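# Place cup carrier upright inside standing paper bag

## Task

Get the cup carrier into the paper bag, resting flat and upright on the bag's floor, with the bag still upright on the table and its mouth open with the rim raised on every side; it only counts if everything stays that way without the robot holding it, so release it and pull the grippers away at the end.

## Robot and tools

Robot: two arms, left_arm and right_arm, each ending in a parallel gripper. All positions share one scene frame: origin on the tabletop midway between the arms, +x out across the table, +z up, and left_arm sits toward +y. The names left and right do not refer to sides of a camera image. A gripper's fingers extend along its own +z axis and separate along its own y axis. The reported end_effector_position is the point between the finger pads, roughly 1 cm short of the tips. Reported hand positions can be slightly wrong, more so at long reach, and motions usually stop a centimetre or more from the commanded pose, typically low.

The row format (used by every moving call): a flat list of 16 numbers covering both arms even if only one moves. Numbers 1-8 are left_arm: x, y, z in metres, then orientation quaternion qw, qx, qy, qz (w first), then gripper opening. Numbers 9-16 are the same eight for right_arm. Position and quaternion are absolute targets (a pose) in the scene frame, not offsets. Opening runs from -1 (closed) to +1 (fully open, 0.094 m). To keep an arm still, resend exactly its last reported pose and its intended opening; to keep a gripper's orientation, repeat the same target quaternion every time rather than copying a drifted reported one.

execute_actions: argument actions is a list with zero or one entry. Empty list [] just returns the current state. An action entry {rows: [...], steps: n} holds 1 to 15 rows of 16 numbers and n up to 15 control steps (each 1/30 s, default 15); one row is used per step and the final row repeats to fill the steps. A wait entry {steps: n} with no rows (n up to 300) sends nothing and returns when n steps have elapsed since the previous result, counting the thinking time in between. Optional pictures (boolean) chooses whether camera images are returned. A call is rejected, sending nothing, if a target lies more than 0.6 m from that arm's last reported position along any of its gripper axes. Per step, each commanded pose is clipped to within 70 mm and 16 degrees of the measured pose, so long moves need several actions; after an action ends the arm continues only to its last clipped pose. Check the result and send the remainder. Position has priority over orientation when both cannot be met.

move: argument target is one 16-number row (absolute poses for both arms); speed is optional, 0.002 to 0.5 m/s (default 0.25), with rotation capped at twice that in rad/s. Both grippers travel straight lines that finish at the same moment, taking 0.5 to 10 s; anything longer is cut off at 10 s before arriving. Openings are applied at the start. Paths do not avoid obstacles or the other arm, and grippers can lag, wander, or overshoot the speed, particularly near full arm extension. Faster contact hits harder, and aiming further beyond a contact presses harder. The result adds a move: line giving the ending (done, off_target, moving, held, fault) plus limits that acted (paced = pose clipped; held = a safety check blocked steps, after which motion can surge), and each gripper's distance from its target. If only one arm is named, the other finished fine.

wait: argument seconds, 0 to 10; the robot gets no new command meanwhile. zoom_image: camera (cam_head_left, cam_head_right, cam_high, cam_low, cam_left_wrist, cam_right_wrist; all 672x504) and region [x0, y0, x1, y1] in pixels from the top-left, at most 504x504, giving a closer look at the latest image. finished_scene: scene number; ends the scene irrevocably and reports success.

Result lines: the state line gives each arm's position and quaternion. grip_measured is the measured finger opening on the same -1..1 scale (Joint positions' last number is the opening in metres); readings may be off by about 1 mm. To hold something, command roughly 0.03 below grip_measured; less gives a lighter grip. Finger force tops out near 50-62 N per pad, weaker on parts thinner than about 2 mm. A pose unreachable line or HELD marks steps the clearance check altered or blocked. Hand target shows where the controller is currently driving each gripper. Joint torques include offsets and noise and are not zero in free air. MOTOR HOT appears from 75 °C; at 90 °C that arm halts for 10 s, and at 100 °C it goes limp and drops. FAULT lines report stops. Joint limits (rad): waist -2.618 to 3.054, shoulder and elbow 0 to 3.142, wrist pitch and yaw ±1.571, wrist roll ±2.094.

Thinking and writing time lets the simulation run. Occasional disturbances may pull on a held part or shove a loose object. Avoid: knocking or placing rigid objects off the table (immediate failure), collapsing or tipping the bag, dropping or slamming the carrier, hard pushes, arms colliding or pressing on each other, and overheating from long holds. Smooth, efficient motions are preferred. Finish by opening the gripper and retracting both arms clear of bag and carrier.

Each tool is called after "Request:" as name(argument=value, ...) on one line, values as JSON.

## Session

Request:
execute_actions(actions=[])

Scene clock: 0.00 s of 5400.00 s.
left_arm: end_effector_position=(+0.4394, +0.3905, +0.3645) grip_measured=+1.000 end_effector_quat_wxyz=(+0.421, +0.502, +0.518, +0.550) | right_arm: end_effector_position=(+0.1225, -0.4857, +0.1466) grip_measured=+1.000 end_effector_quat_wxyz=(+0.024, -0.152, +0.972, -0.179)
Joint positions: left_arm=[0.246 1.137 0.961 0.135 0.044 1.688 0.094] | right_arm=[-1.354  1.08   0.949 -1.078  0.019 -1.542  0.094]
Joint velocities: left_arm=[-0.002  0.007  0.002 -0.022  0.051 -0.037  0.   ] | right_arm=[ 0.002  0.012  0.007  0.007 -0.022  0.022  0.   ]
Joint torques (N m, as the arm reports them, + toward a larger angle): no reading
Motor temperatures (°C, as the motors report them): left_arm=[25 28 24 28 27 27] | right_arm=[27 24 27 27 25 26]
Hand target (left_arm): +0.437, +0.390, +0.375; +0.428, +0.494, +0.512, +0.556
Hand target (right_arm): +0.124, -0.486, +0.151; +0.028, -0.151, +0.971, -0.185

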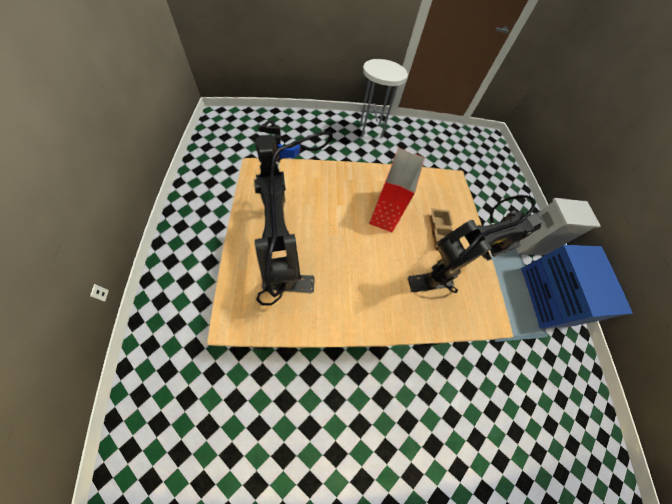

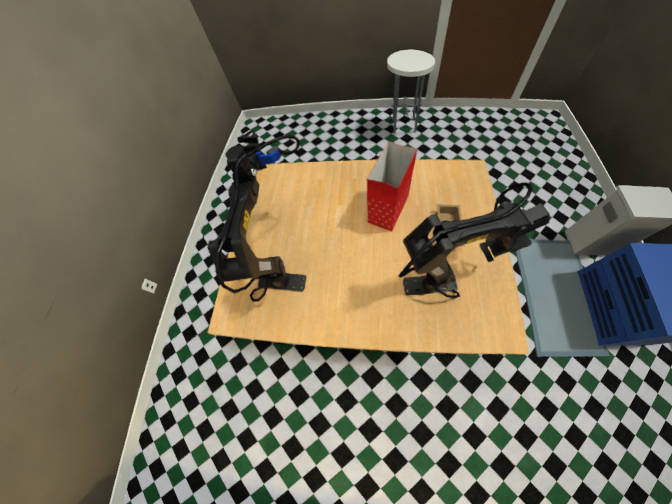

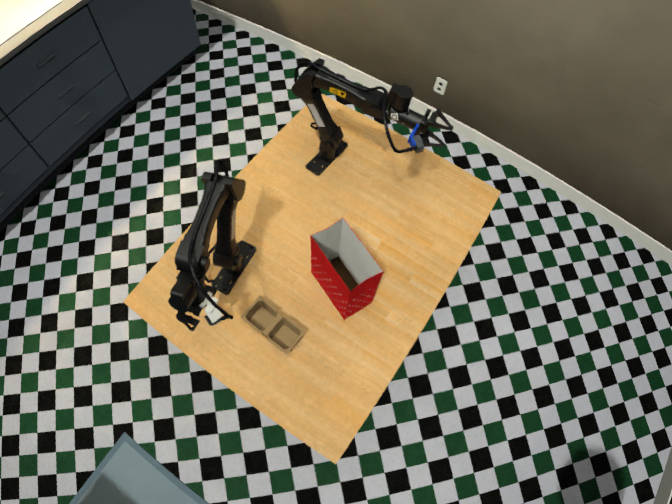

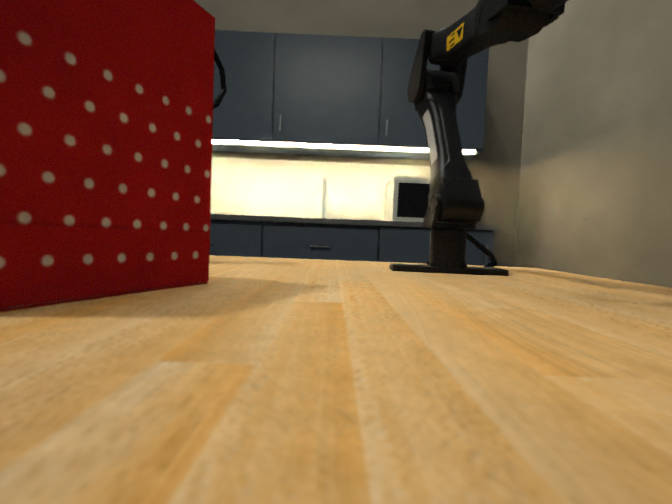

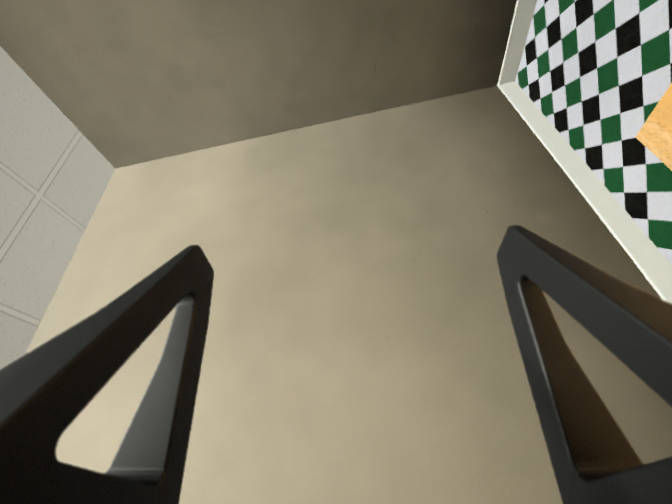

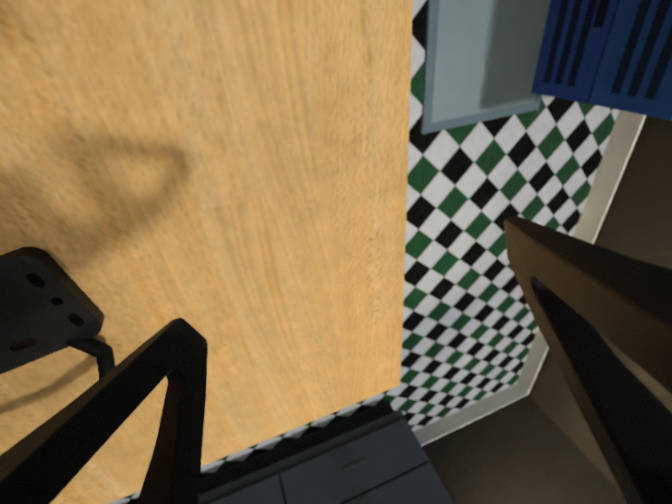

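Request:
move(target=[0.37,-0.03,0.36,0.336,0.18,0.923,-0.065,0.5,0.27,-0.34,0.13,0,0.707,0.707,0,0.6])

Scene clock: 15.03 s of 5400.00 s.
left_arm: end_effector_position=(+0.3802, -0.0274, +0.3490) grip_measured=+0.501 end_effector_quat_wxyz=(+0.365, +0.189, +0.908, -0.081) | right_arm: end_effector_position=(+0.2579, -0.3389, +0.1275) grip_measured=+0.601 end_effector_quat_wxyz=(-0.014, +0.710, +0.704, -0.011)
Joint positions: left_arm=[-0.856  2.184  2.837 -1.52  -0.331 -0.378  0.071] | right_arm=[-0.462  1.423  1.167 -1.349  0.009  1.245  0.075]
Joint velocities: left_arm=[-0.012 -0.007 -0.007  0.007  0.022 -0.007 -0.   ] | right_arm=[-0.002  0.002 -0.007  0.007 -0.022 -0.007 -0.   ]
Joint torques (N m, as the arm reports them, + toward a larger angle): left_arm=[-0.34 -9.18  6.87  1.47 -0.03 -0.05] | right_arm=[ 1.13 -3.61  9.53  0.12  0.    0.09]
Motor temperatures (°C, as the motors report them): left_arm=[25 29 26 32 27 27] | right_arm=[27 25 28 27 25 26]
Hand target (left_arm): +0.378, -0.030, +0.360; +0.375, +0.185, +0.903, -0.097
Hand target (right_arm): +0.266, -0.338, +0.131; -0.007, +0.709, +0.705, -0.008
Off the commanded pose (left_arm): 0.015 m, 4 deg.
Off the commanded pose (right_arm): 0.012 m, 2 deg.
elbow stopped short (left arm): the move would have taken joint 3 (elbow) straighter than the controller allows; a more bent joint 3 avoids this.
After step 90, 7.60 s passed at rest.
move: off_target (left_arm, right_arm)

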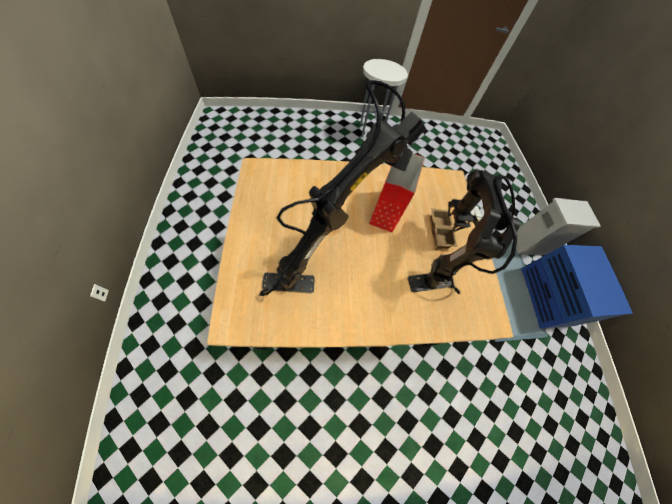

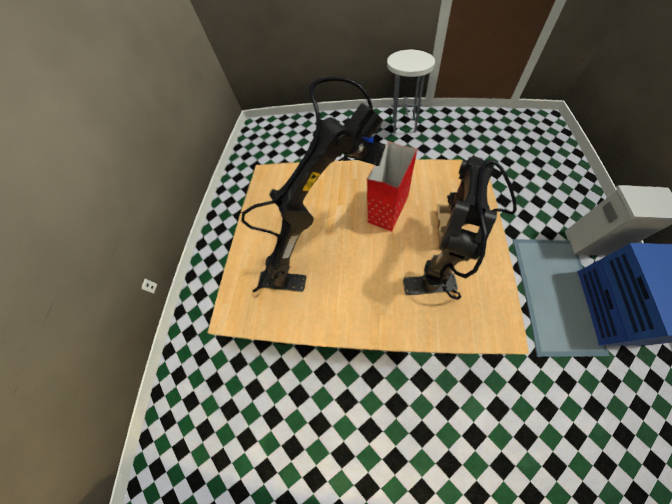

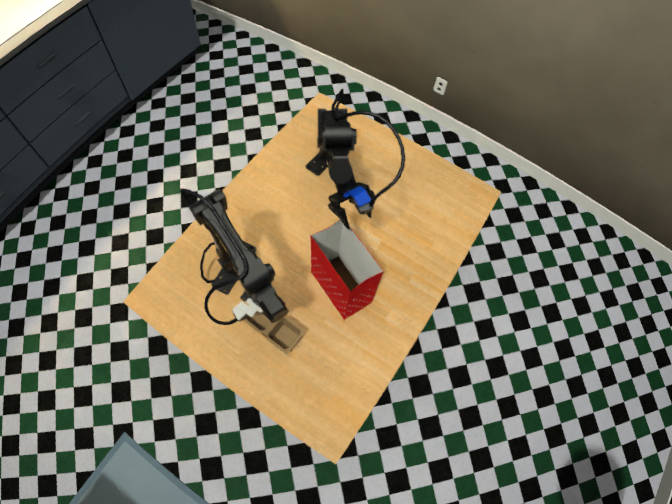

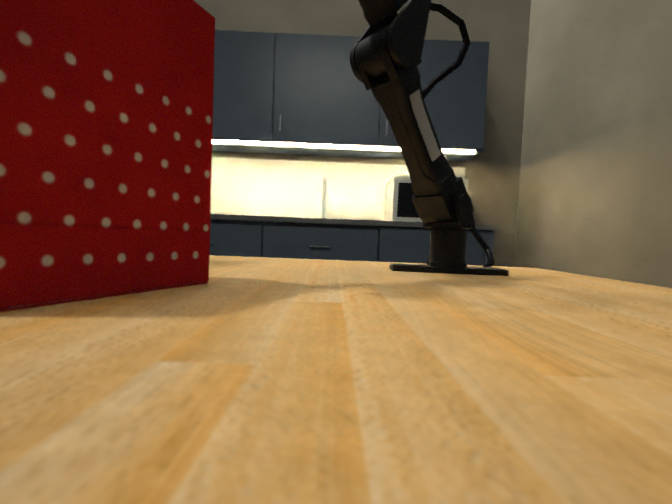

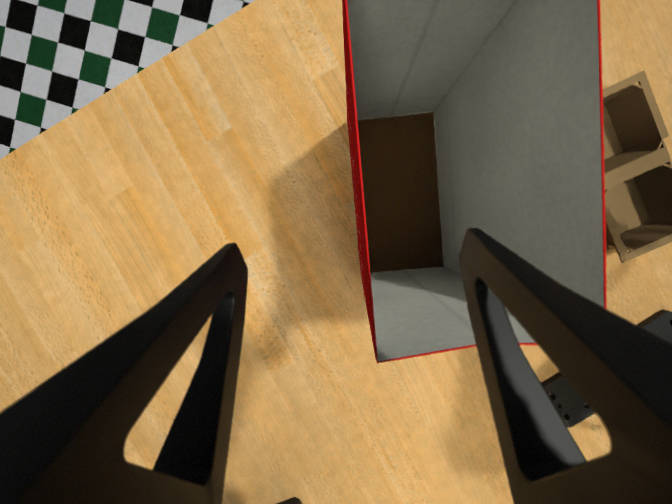

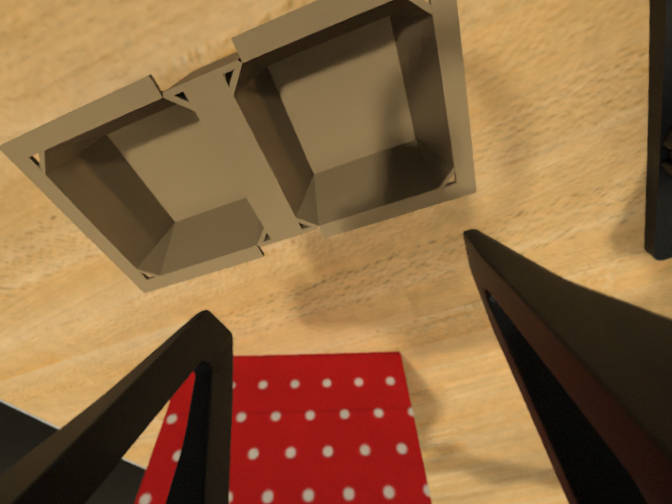

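Request:
move(target=[0.39,-0.043,0.262,0.336,0.18,0.923,-0.065,0.3,0.295,-0.328,0.07,0,0.707,0.707,0,0.5], speed=0.12)

Scene clock: 19.13 s of 5400.00 s.
left_arm: end_effector_position=(+0.3930, -0.0441, +0.2490) grip_measured=+0.301 end_effector_quat_wxyz=(+0.323, +0.185, +0.927, -0.053) | right_arm: end_effector_position=(+0.2941, -0.3308, +0.0752) grip_measured=+0.501 end_effector_quat_wxyz=(+0.005, +0.709, +0.706, +0.002)
Joint positions: left_arm=[-0.856  2.036  2.174 -1.119 -0.33  -0.416  0.061] | right_arm=[-0.391  1.53   1.054 -1.085  0.001  1.31   0.071]
Joint velocities: left_arm=[-0.007 -0.012 -0.007  0.139 -0.022 -0.066 -0.   ] | right_arm=[-0.002  0.017 -0.007 -0.007 -0.037 -0.037 -0.   ]
Joint torques (N m, as the arm reports them, + toward a larger angle): left_arm=[ -0.26 -11.57   5.04   1.41  -0.11  -0.09] | right_arm=[ 1.04 -5.    5.73  0.29  0.01  0.06]
Motor temperatures (°C, as the motors report them): left_arm=[25 30 26 32 27 27] | right_arm=[27 25 28 27 25 26]
Hand target (left_arm): +0.391, -0.043, +0.262; +0.335, +0.180, +0.922, -0.065
Hand target (right_arm): +0.293, -0.328, +0.070; -0.000, +0.707, +0.707, -0.001
Off the commanded pose (left_arm): 0.013 m, 2 deg.
Off the commanded pose (right_arm): 0.006 m, 1 deg.
move: off_target (left_arm)

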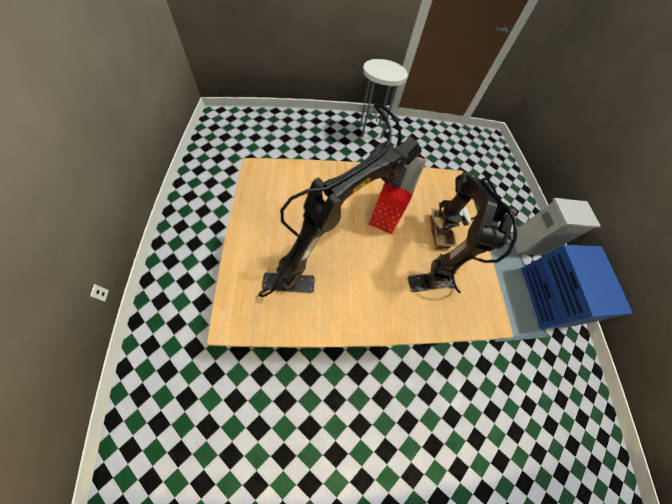

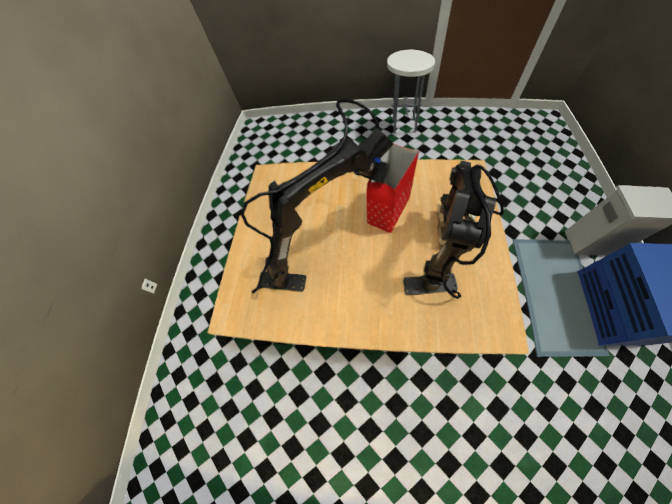

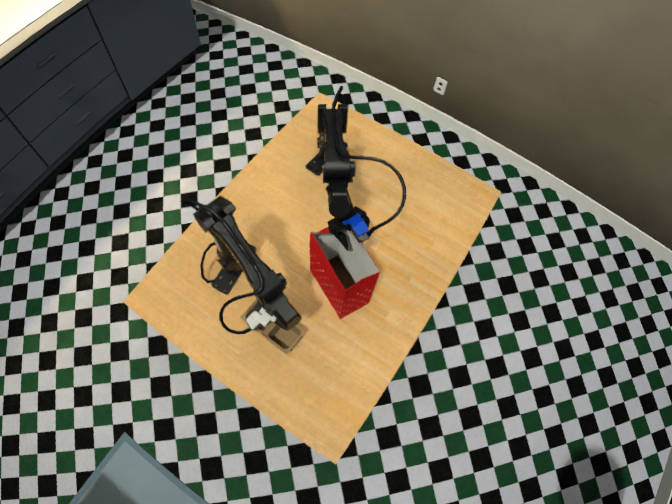

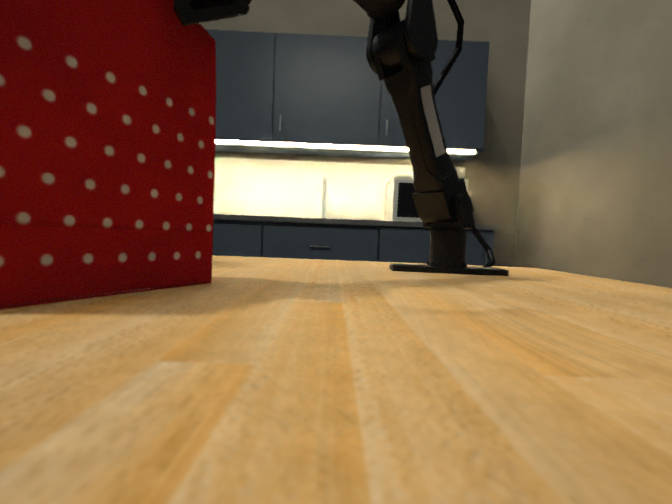

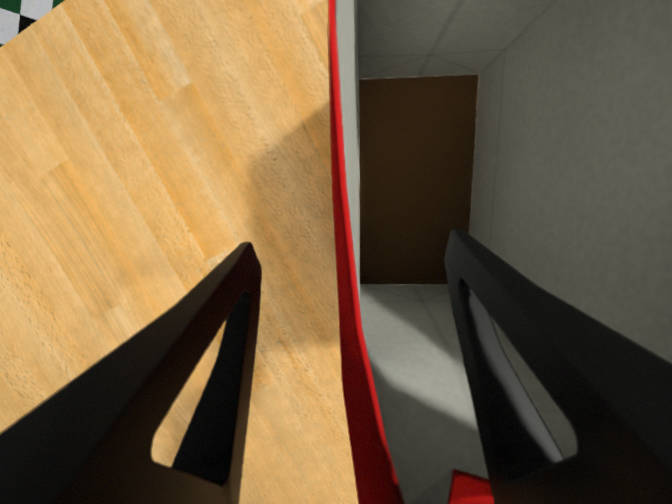

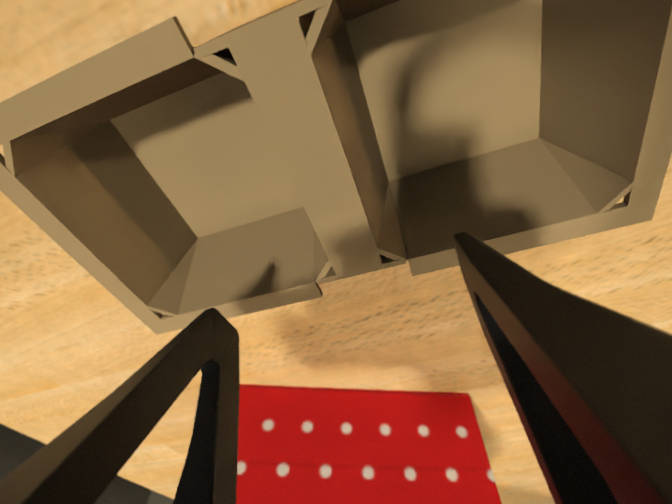

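Request:
move(target=[0.405,-0.05,0.285,0.32,0.18,0.928,-0.062,0.3,0.289,-0.338,0.036,0,0.707,0.707,0,0.3], speed=0.06)

Scene clock: 22.43 s of 5400.00 s.
left_arm: end_effector_position=(+0.4037, -0.0526, +0.2766) grip_measured=+0.301 end_effector_quat_wxyz=(+0.316, +0.183, +0.929, -0.057) | right_arm: end_effector_position=(+0.2915, -0.3357, +0.0418) grip_measured=+0.301 end_effector_quat_wxyz=(+0.006, +0.705, +0.709, +0.003)
Joint positions: left_arm=[-0.843  2.26   2.678 -1.404 -0.311 -0.415  0.061] | right_arm=[-0.412  1.561  0.946 -0.941  0.     1.279  0.061]
Joint velocities: left_arm=[-0.007  0.012  0.042 -0.022 -0.066  0.007 -0.001] | right_arm=[-0.012 -0.012 -0.012  0.066  0.007  0.007  0.001]
Joint torques (N m, as the arm reports them, + toward a larger angle): left_arm=[  0.47 -10.31   7.72   1.17  -0.06   0.03] | right_arm=[-1.05 -4.99  5.43  0.3   0.   -0.07]
Motor temperatures (°C, as the motors report them): left_arm=[25 30 26 32 27 27] | right_arm=[27 25 28 27 25 26]
Hand target (left_arm): +0.405, -0.049, +0.285; +0.321, +0.180, +0.928, -0.062
Hand target (right_arm): +0.288, -0.338, +0.036; +0.000, +0.707, +0.707, +0.000
Off the commanded pose (left_arm): 0.009 m, 1 deg.
Off the commanded pose (right_arm): 0.007 m, 1 deg.
move: done

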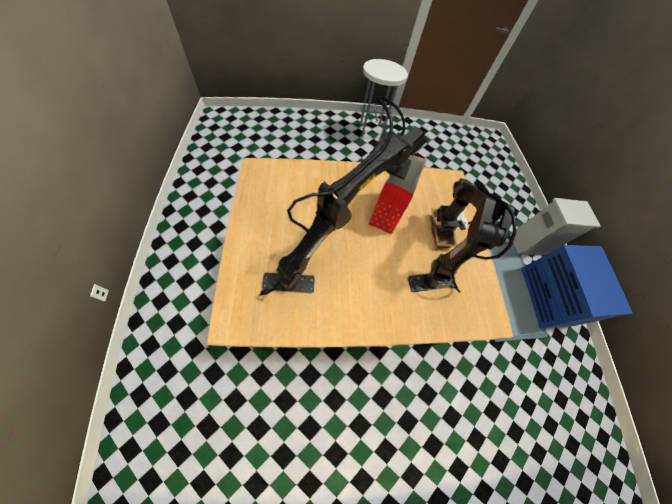

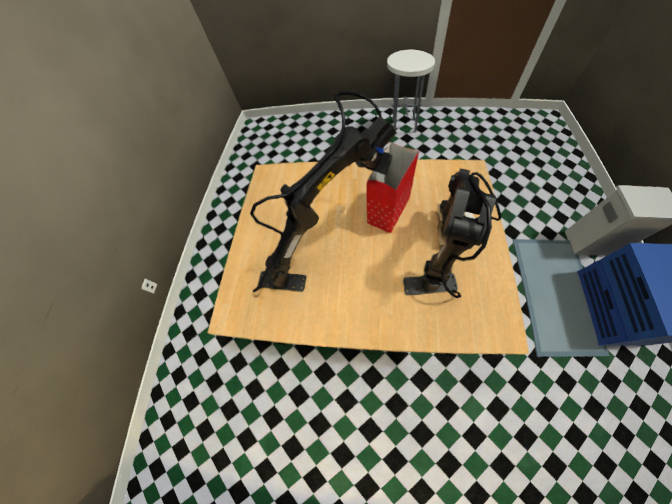

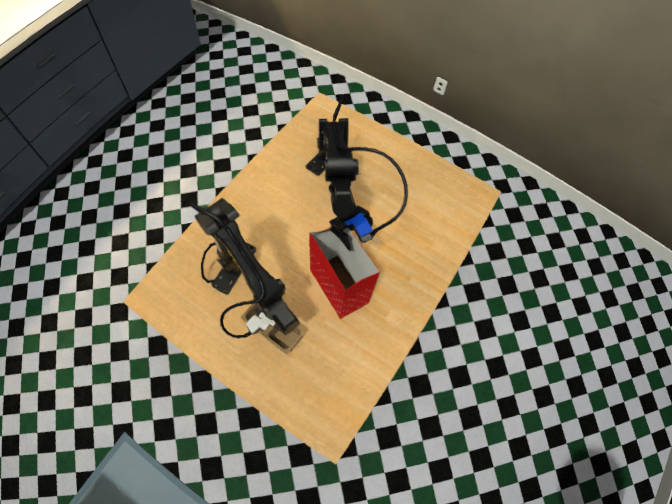

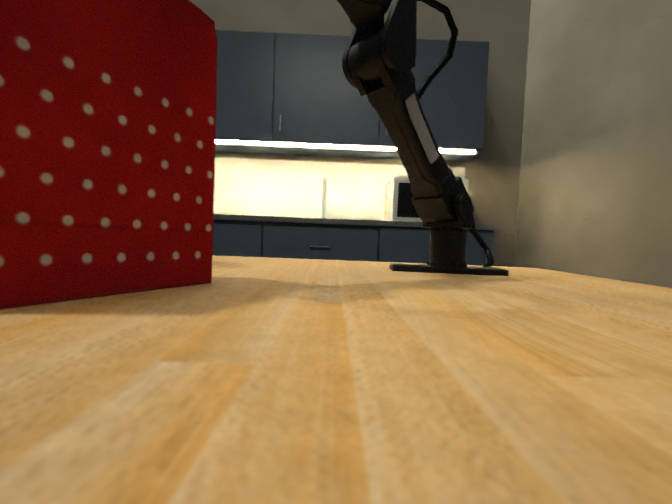

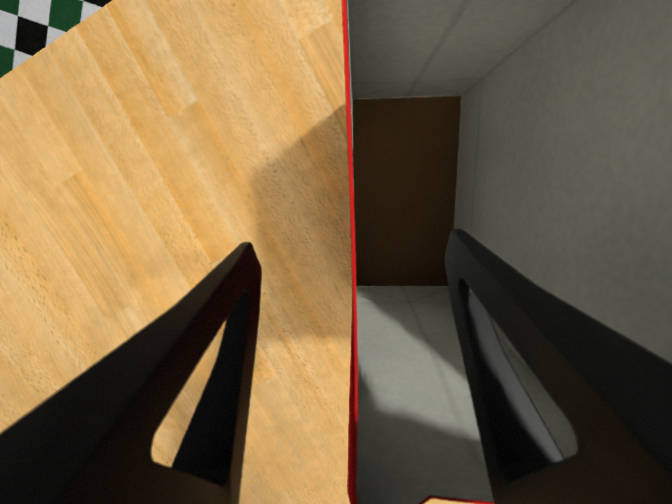

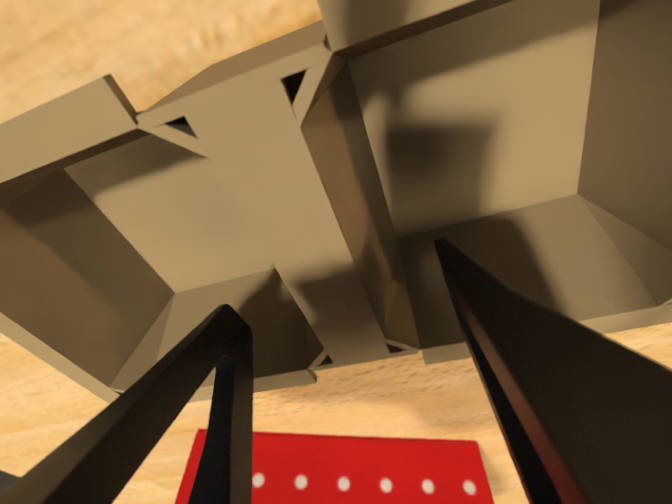

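Request:
move(target=[0.405,-0.05,0.28,0.32,0.18,0.928,-0.062,-1,0.291,-0.338,0.032,0,0.707,0.707,0,-0.6], speed=0.05)

Request:
move(target=[0.38,-0.04,0.32,0.32,0.18,0.928,-0.062,-1,0.285,-0.36,0.12,0,0.707,0.707,0,-0.6], speed=0.08)

Scene clock: 27.37 s of 5400.00 s.
left_arm: end_effector_position=(+0.4039, -0.0530, +0.2679) grip_measured=-0.978 end_effector_quat_wxyz=(+0.308, +0.185, +0.932, -0.051) | right_arm: end_effector_position=(+0.2929, -0.3360, +0.0411) grip_measured=-0.587 end_effector_quat_wxyz=(+0.008, +0.705, +0.709, +0.004)
Joint positions: left_arm=[-0.843  2.26   2.648 -1.394 -0.31  -0.415  0.001] | right_arm=[-0.412  1.565  0.946 -0.934 -0.     1.279  0.019]
Joint velocities: left_arm=[ 0.007 -0.012 -0.002  0.022 -0.037 -0.022  0.001] | right_arm=[ 0.002 -0.007 -0.002 -0.007  0.007 -0.037 -0.001]
Joint torques (N m, as the arm reports them, + toward a larger angle): left_arm=[  0.53 -12.34   4.28   1.45  -0.07   0.01] | right_arm=[-0.82 -3.98  5.26  0.42  0.   -0.04]
Motor temperatures (°C, as the motors report them): left_arm=[25 31 26 31 27 27] | right_arm=[27 25 28 27 25 26]
Hand target (left_arm): +0.405, -0.050, +0.280; +0.319, +0.180, +0.928, -0.061
Hand target (right_arm): +0.291, -0.338, +0.032; +0.000, +0.707, +0.707, +0.000
Off the commanded pose (left_arm): 0.013 m, 2 deg.
Off the commanded pose (right_arm): 0.009 m, 1 deg.
After step 90, 1.17 s passed at rest.
move: off_target (left_arm)

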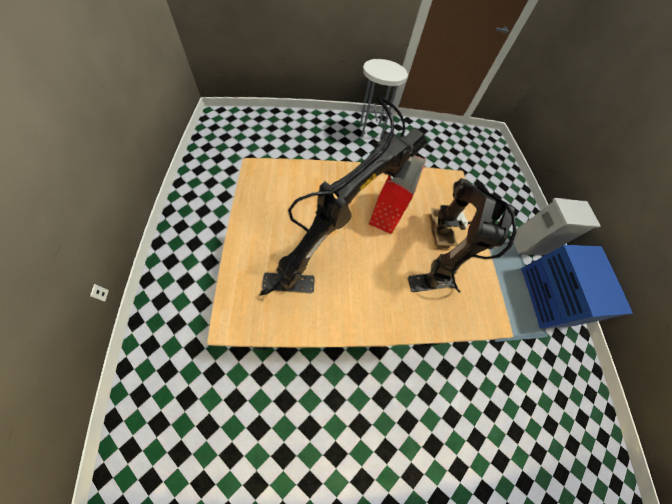

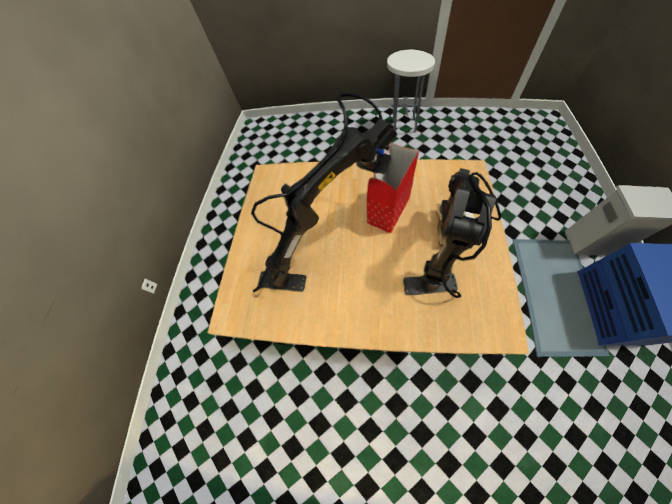

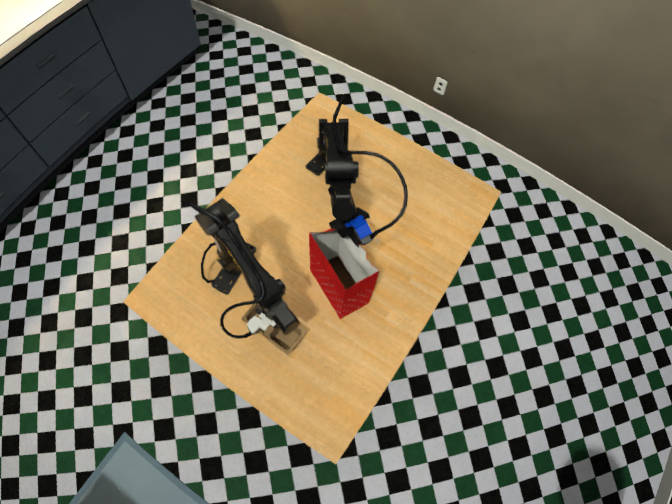

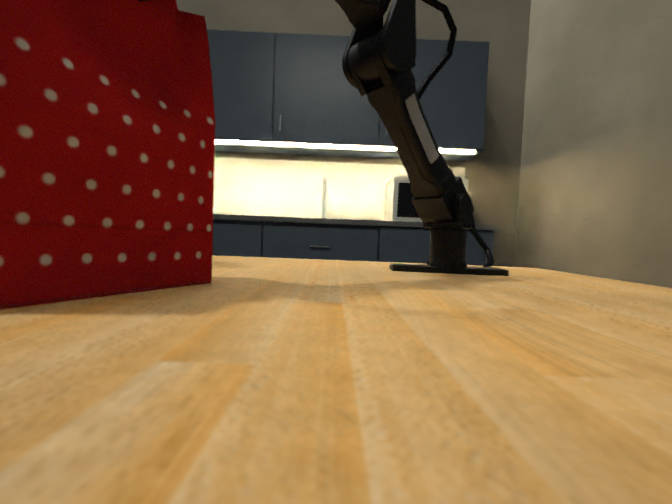

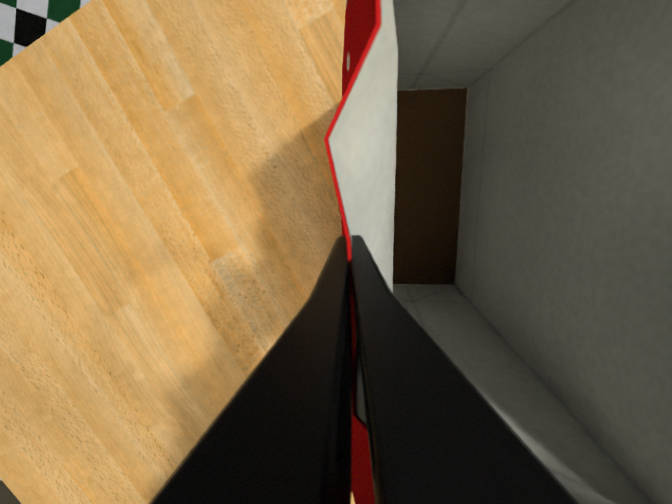

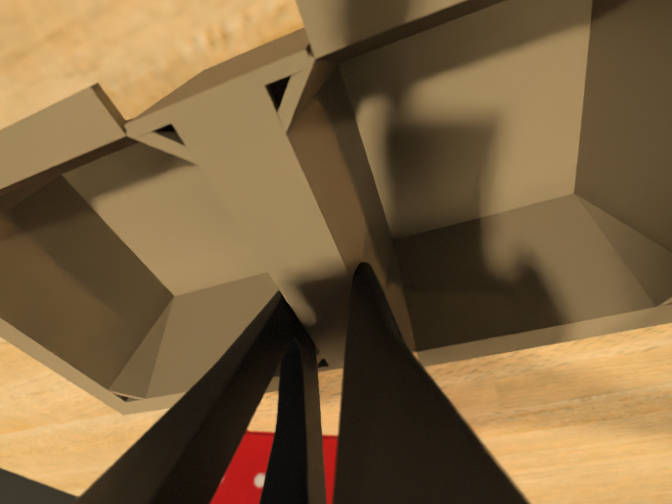

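Scene clock: 28.97 s of 5400.00 s.
left_arm: end_effector_position=(+0.3844, -0.0434, +0.2984) grip_measured=-0.978 end_effector_quat_wxyz=(+0.313, +0.187, +0.929, -0.060) | right_arm: end_effector_position=(+0.2861, -0.3566, +0.1065) grip_measured=-0.587 end_effector_quat_wxyz=(-0.014, +0.705, +0.709, -0.005)
Joint positions: left_arm=[-0.862  2.281  2.839 -1.55  -0.31  -0.427  0.001] | right_arm=[-0.498  1.548  1.198 -1.25  -0.002  1.194  0.019]
Joint velocities: left_arm=[-0.007  0.002 -0.022  0.007 -0.066  0.022 -0.001] | right_arm=[-0.012 -0.007 -0.017 -0.051  0.007  0.066 -0.   ]
Joint torques (N m, as the arm reports them, + toward a larger angle): left_arm=[ -0.7  -11.75   6.98   1.16  -0.26  -0.08] | right_arm=[-1.03 -8.53  9.51 -0.12  0.01 -0.07]
Motor temperatures (°C, as the motors report them): left_arm=[25 32 26 31 27 27] | right_arm=[27 25 28 27 25 26]
Hand target (left_arm): +0.379, -0.039, +0.319; +0.332, +0.181, +0.923, -0.071
Hand target (right_arm): +0.287, -0.360, +0.119; +0.001, +0.707, +0.707, +0.001
Off the commanded pose (left_arm): 0.022 m, 1 deg.
Off the commanded pose (right_arm): 0.014 m, 2 deg.
elbow stopped short (left arm): the move would have taken joint 3 (elbow) straighter than the controller allows; a more bent joint 3 avoids this.
move: off_target (left_arm, right_arm)

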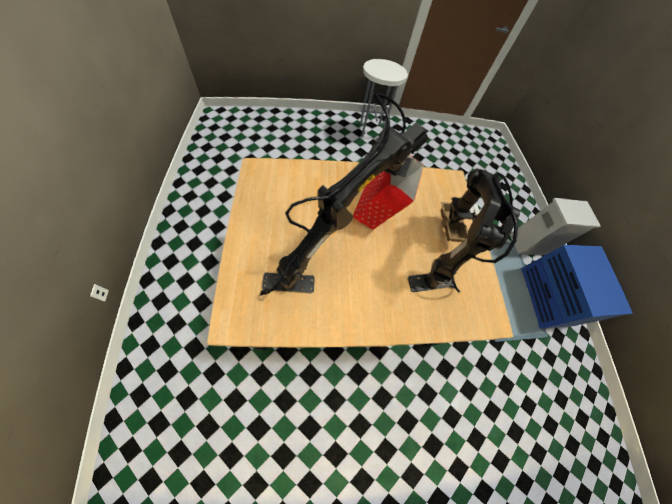

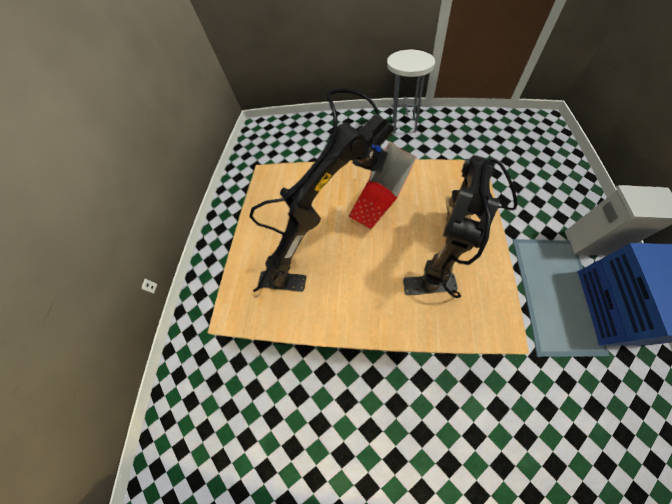

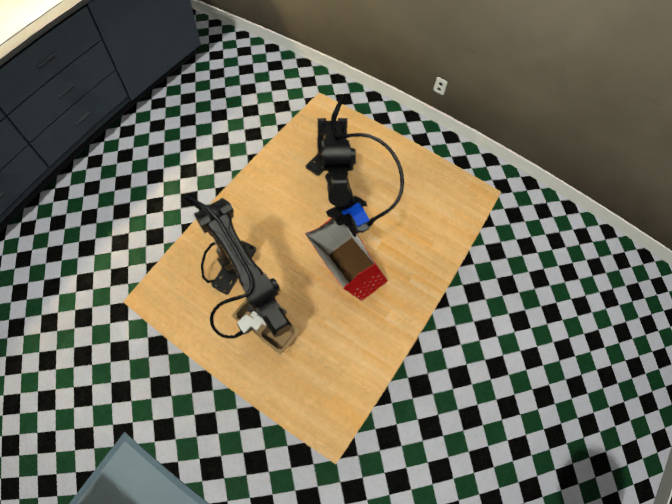

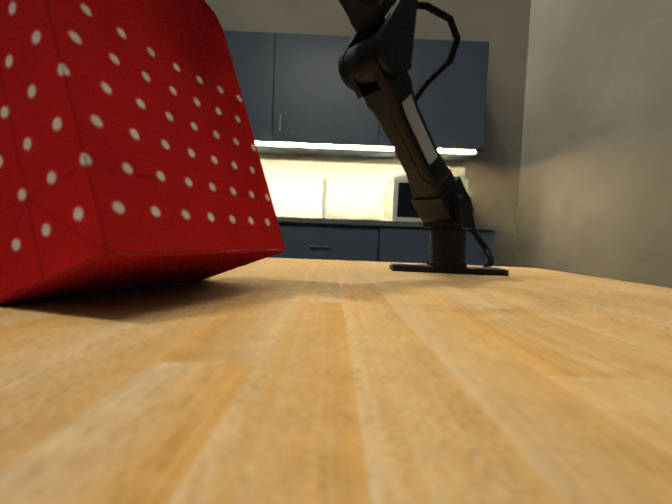

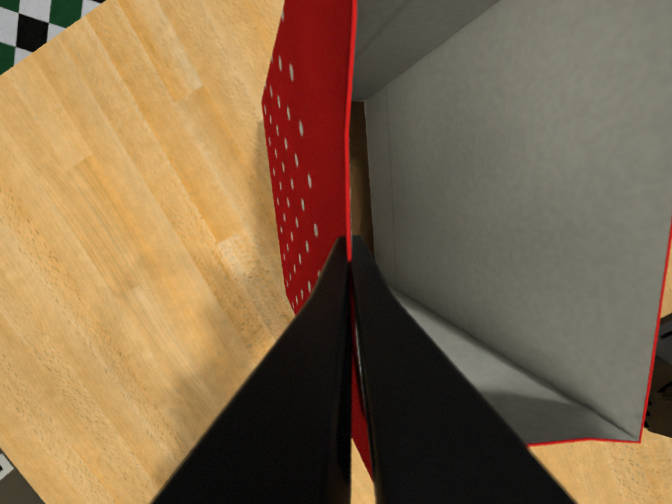

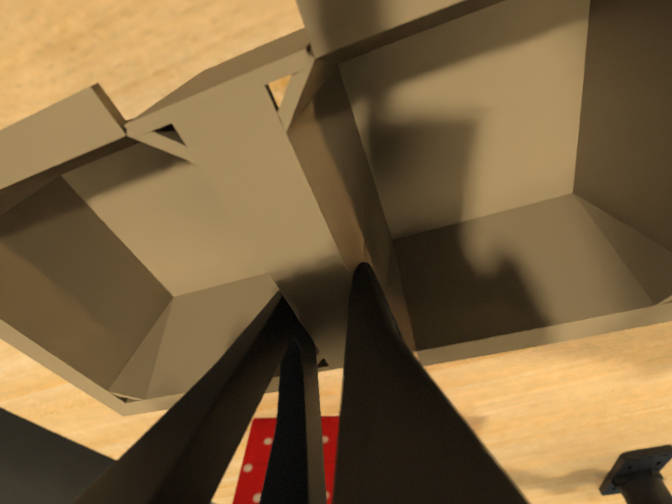

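Request:
execute_actions(actions=[])

Scene clock: 39.80 s of 5400.00 s.
left_arm: end_effector_position=(+0.3844, -0.0434, +0.2984) grip_measured=-0.978 end_effector_quat_wxyz=(+0.313, +0.187, +0.929, -0.060) | right_arm: end_effector_position=(+0.2851, -0.3551, +0.1066) grip_measured=-0.598 end_effector_quat_wxyz=(-0.018, +0.705, +0.709, -0.004)
Joint positions: left_arm=[-0.862  2.281  2.839 -1.55  -0.31  -0.427  0.001] | right_arm=[-0.498  1.548  1.198 -1.256 -0.008  1.193  0.019]
Joint velocities: left_arm=[ 0.007 -0.007  0.007  0.037 -0.037  0.037  0.001] | right_arm=[-0.007 -0.017 -0.007  0.037  0.007  0.007 -0.   ]
Joint torques (N m, as the arm reports them, + toward a larger angle): left_arm=[ -0.69 -11.77   6.92   1.14  -0.26  -0.07] | right_arm=[-1.03 -8.53  9.5  -0.08  0.08 -0.06]
Motor temperatures (°C, as the motors report them): left_arm=[25 33 26 31 27 27] | right_arm=[27 26 29 27 25 26]
Hand target (left_arm): +0.379, -0.039, +0.319; +0.332, +0.181, +0.923, -0.071
Hand target (right_arm): +0.287, -0.360, +0.119; +0.000, +0.707, +0.707, +0.001
Off the commanded pose (left_arm): 0.022 m, 1 deg.
Off the commanded pose (right_arm): 0.014 m, 2 deg.
Steps of this call (steps 1 to 130: nothing new was sent; then 6.50 s passed at rest). Readings (end_effector_position):
1: left_arm (+0.3844, -0.0434, +0.2984) | right_arm (+0.2860, -0.3566, +0.1065)
2: left_arm (+0.3844, -0.0434, +0.2984) | right_arm (+0.2860, -0.3565, +0.1065)
4: left_arm (+0.3844, -0.0434, +0.2984) | right_arm (+0.2859, -0.3565, +0.1065)
8: left_arm (+0.3844, -0.0434, +0.2984) | right_arm (+0.2858, -0.3564, +0.1065)
130: the state above

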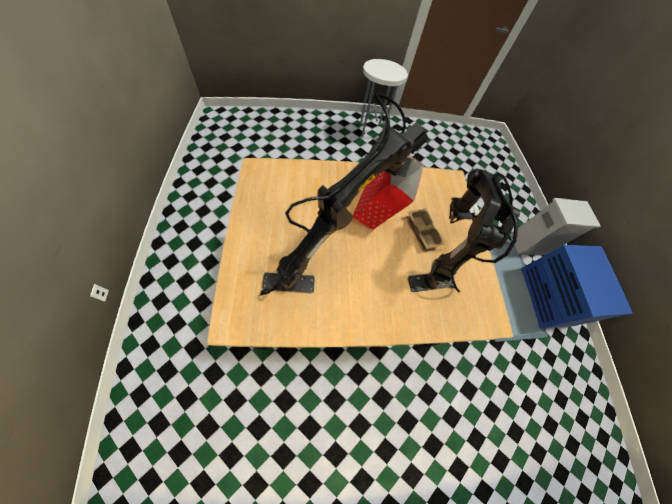

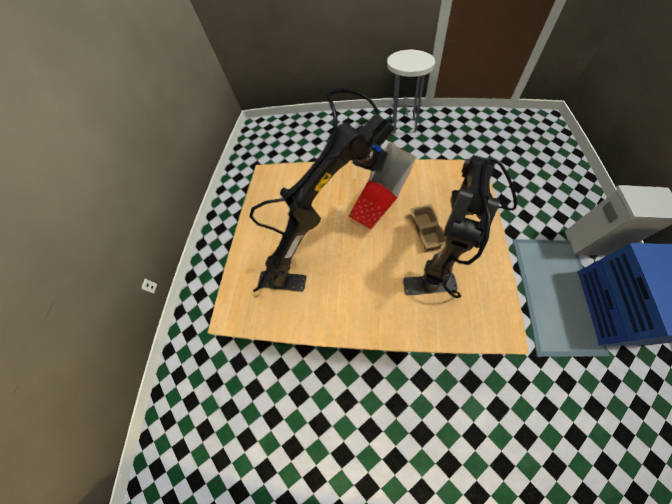

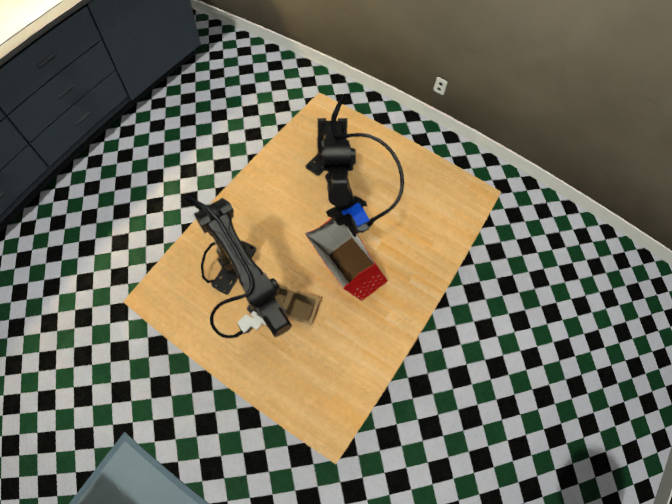

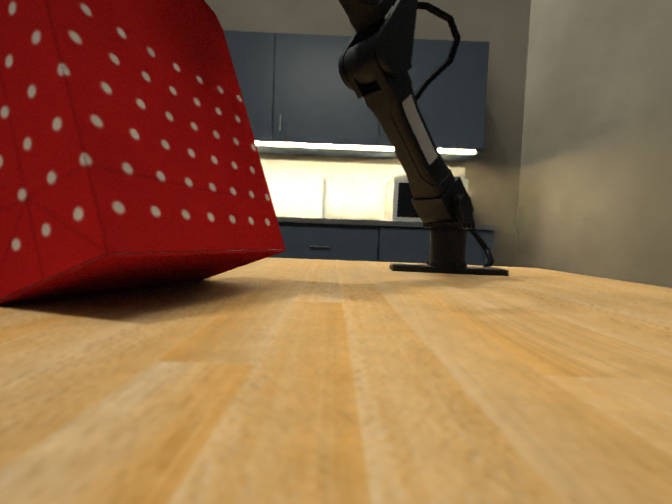

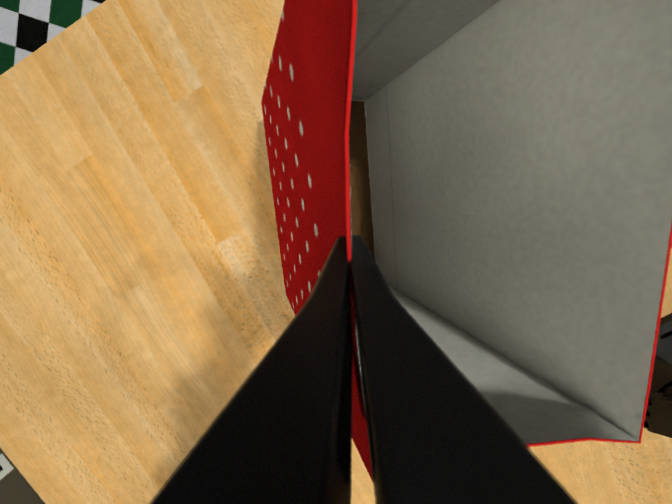

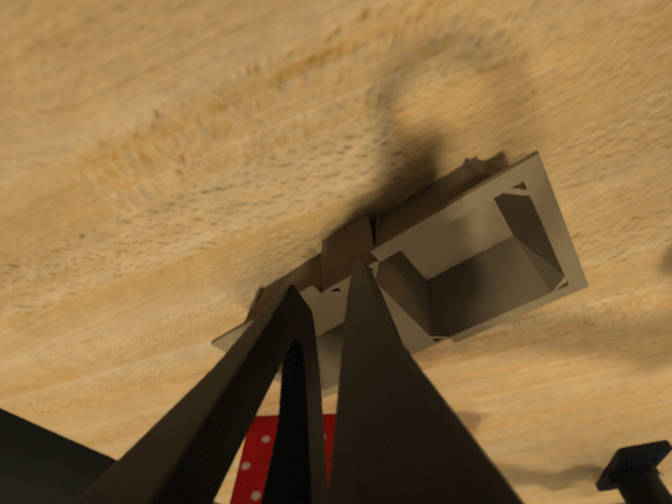

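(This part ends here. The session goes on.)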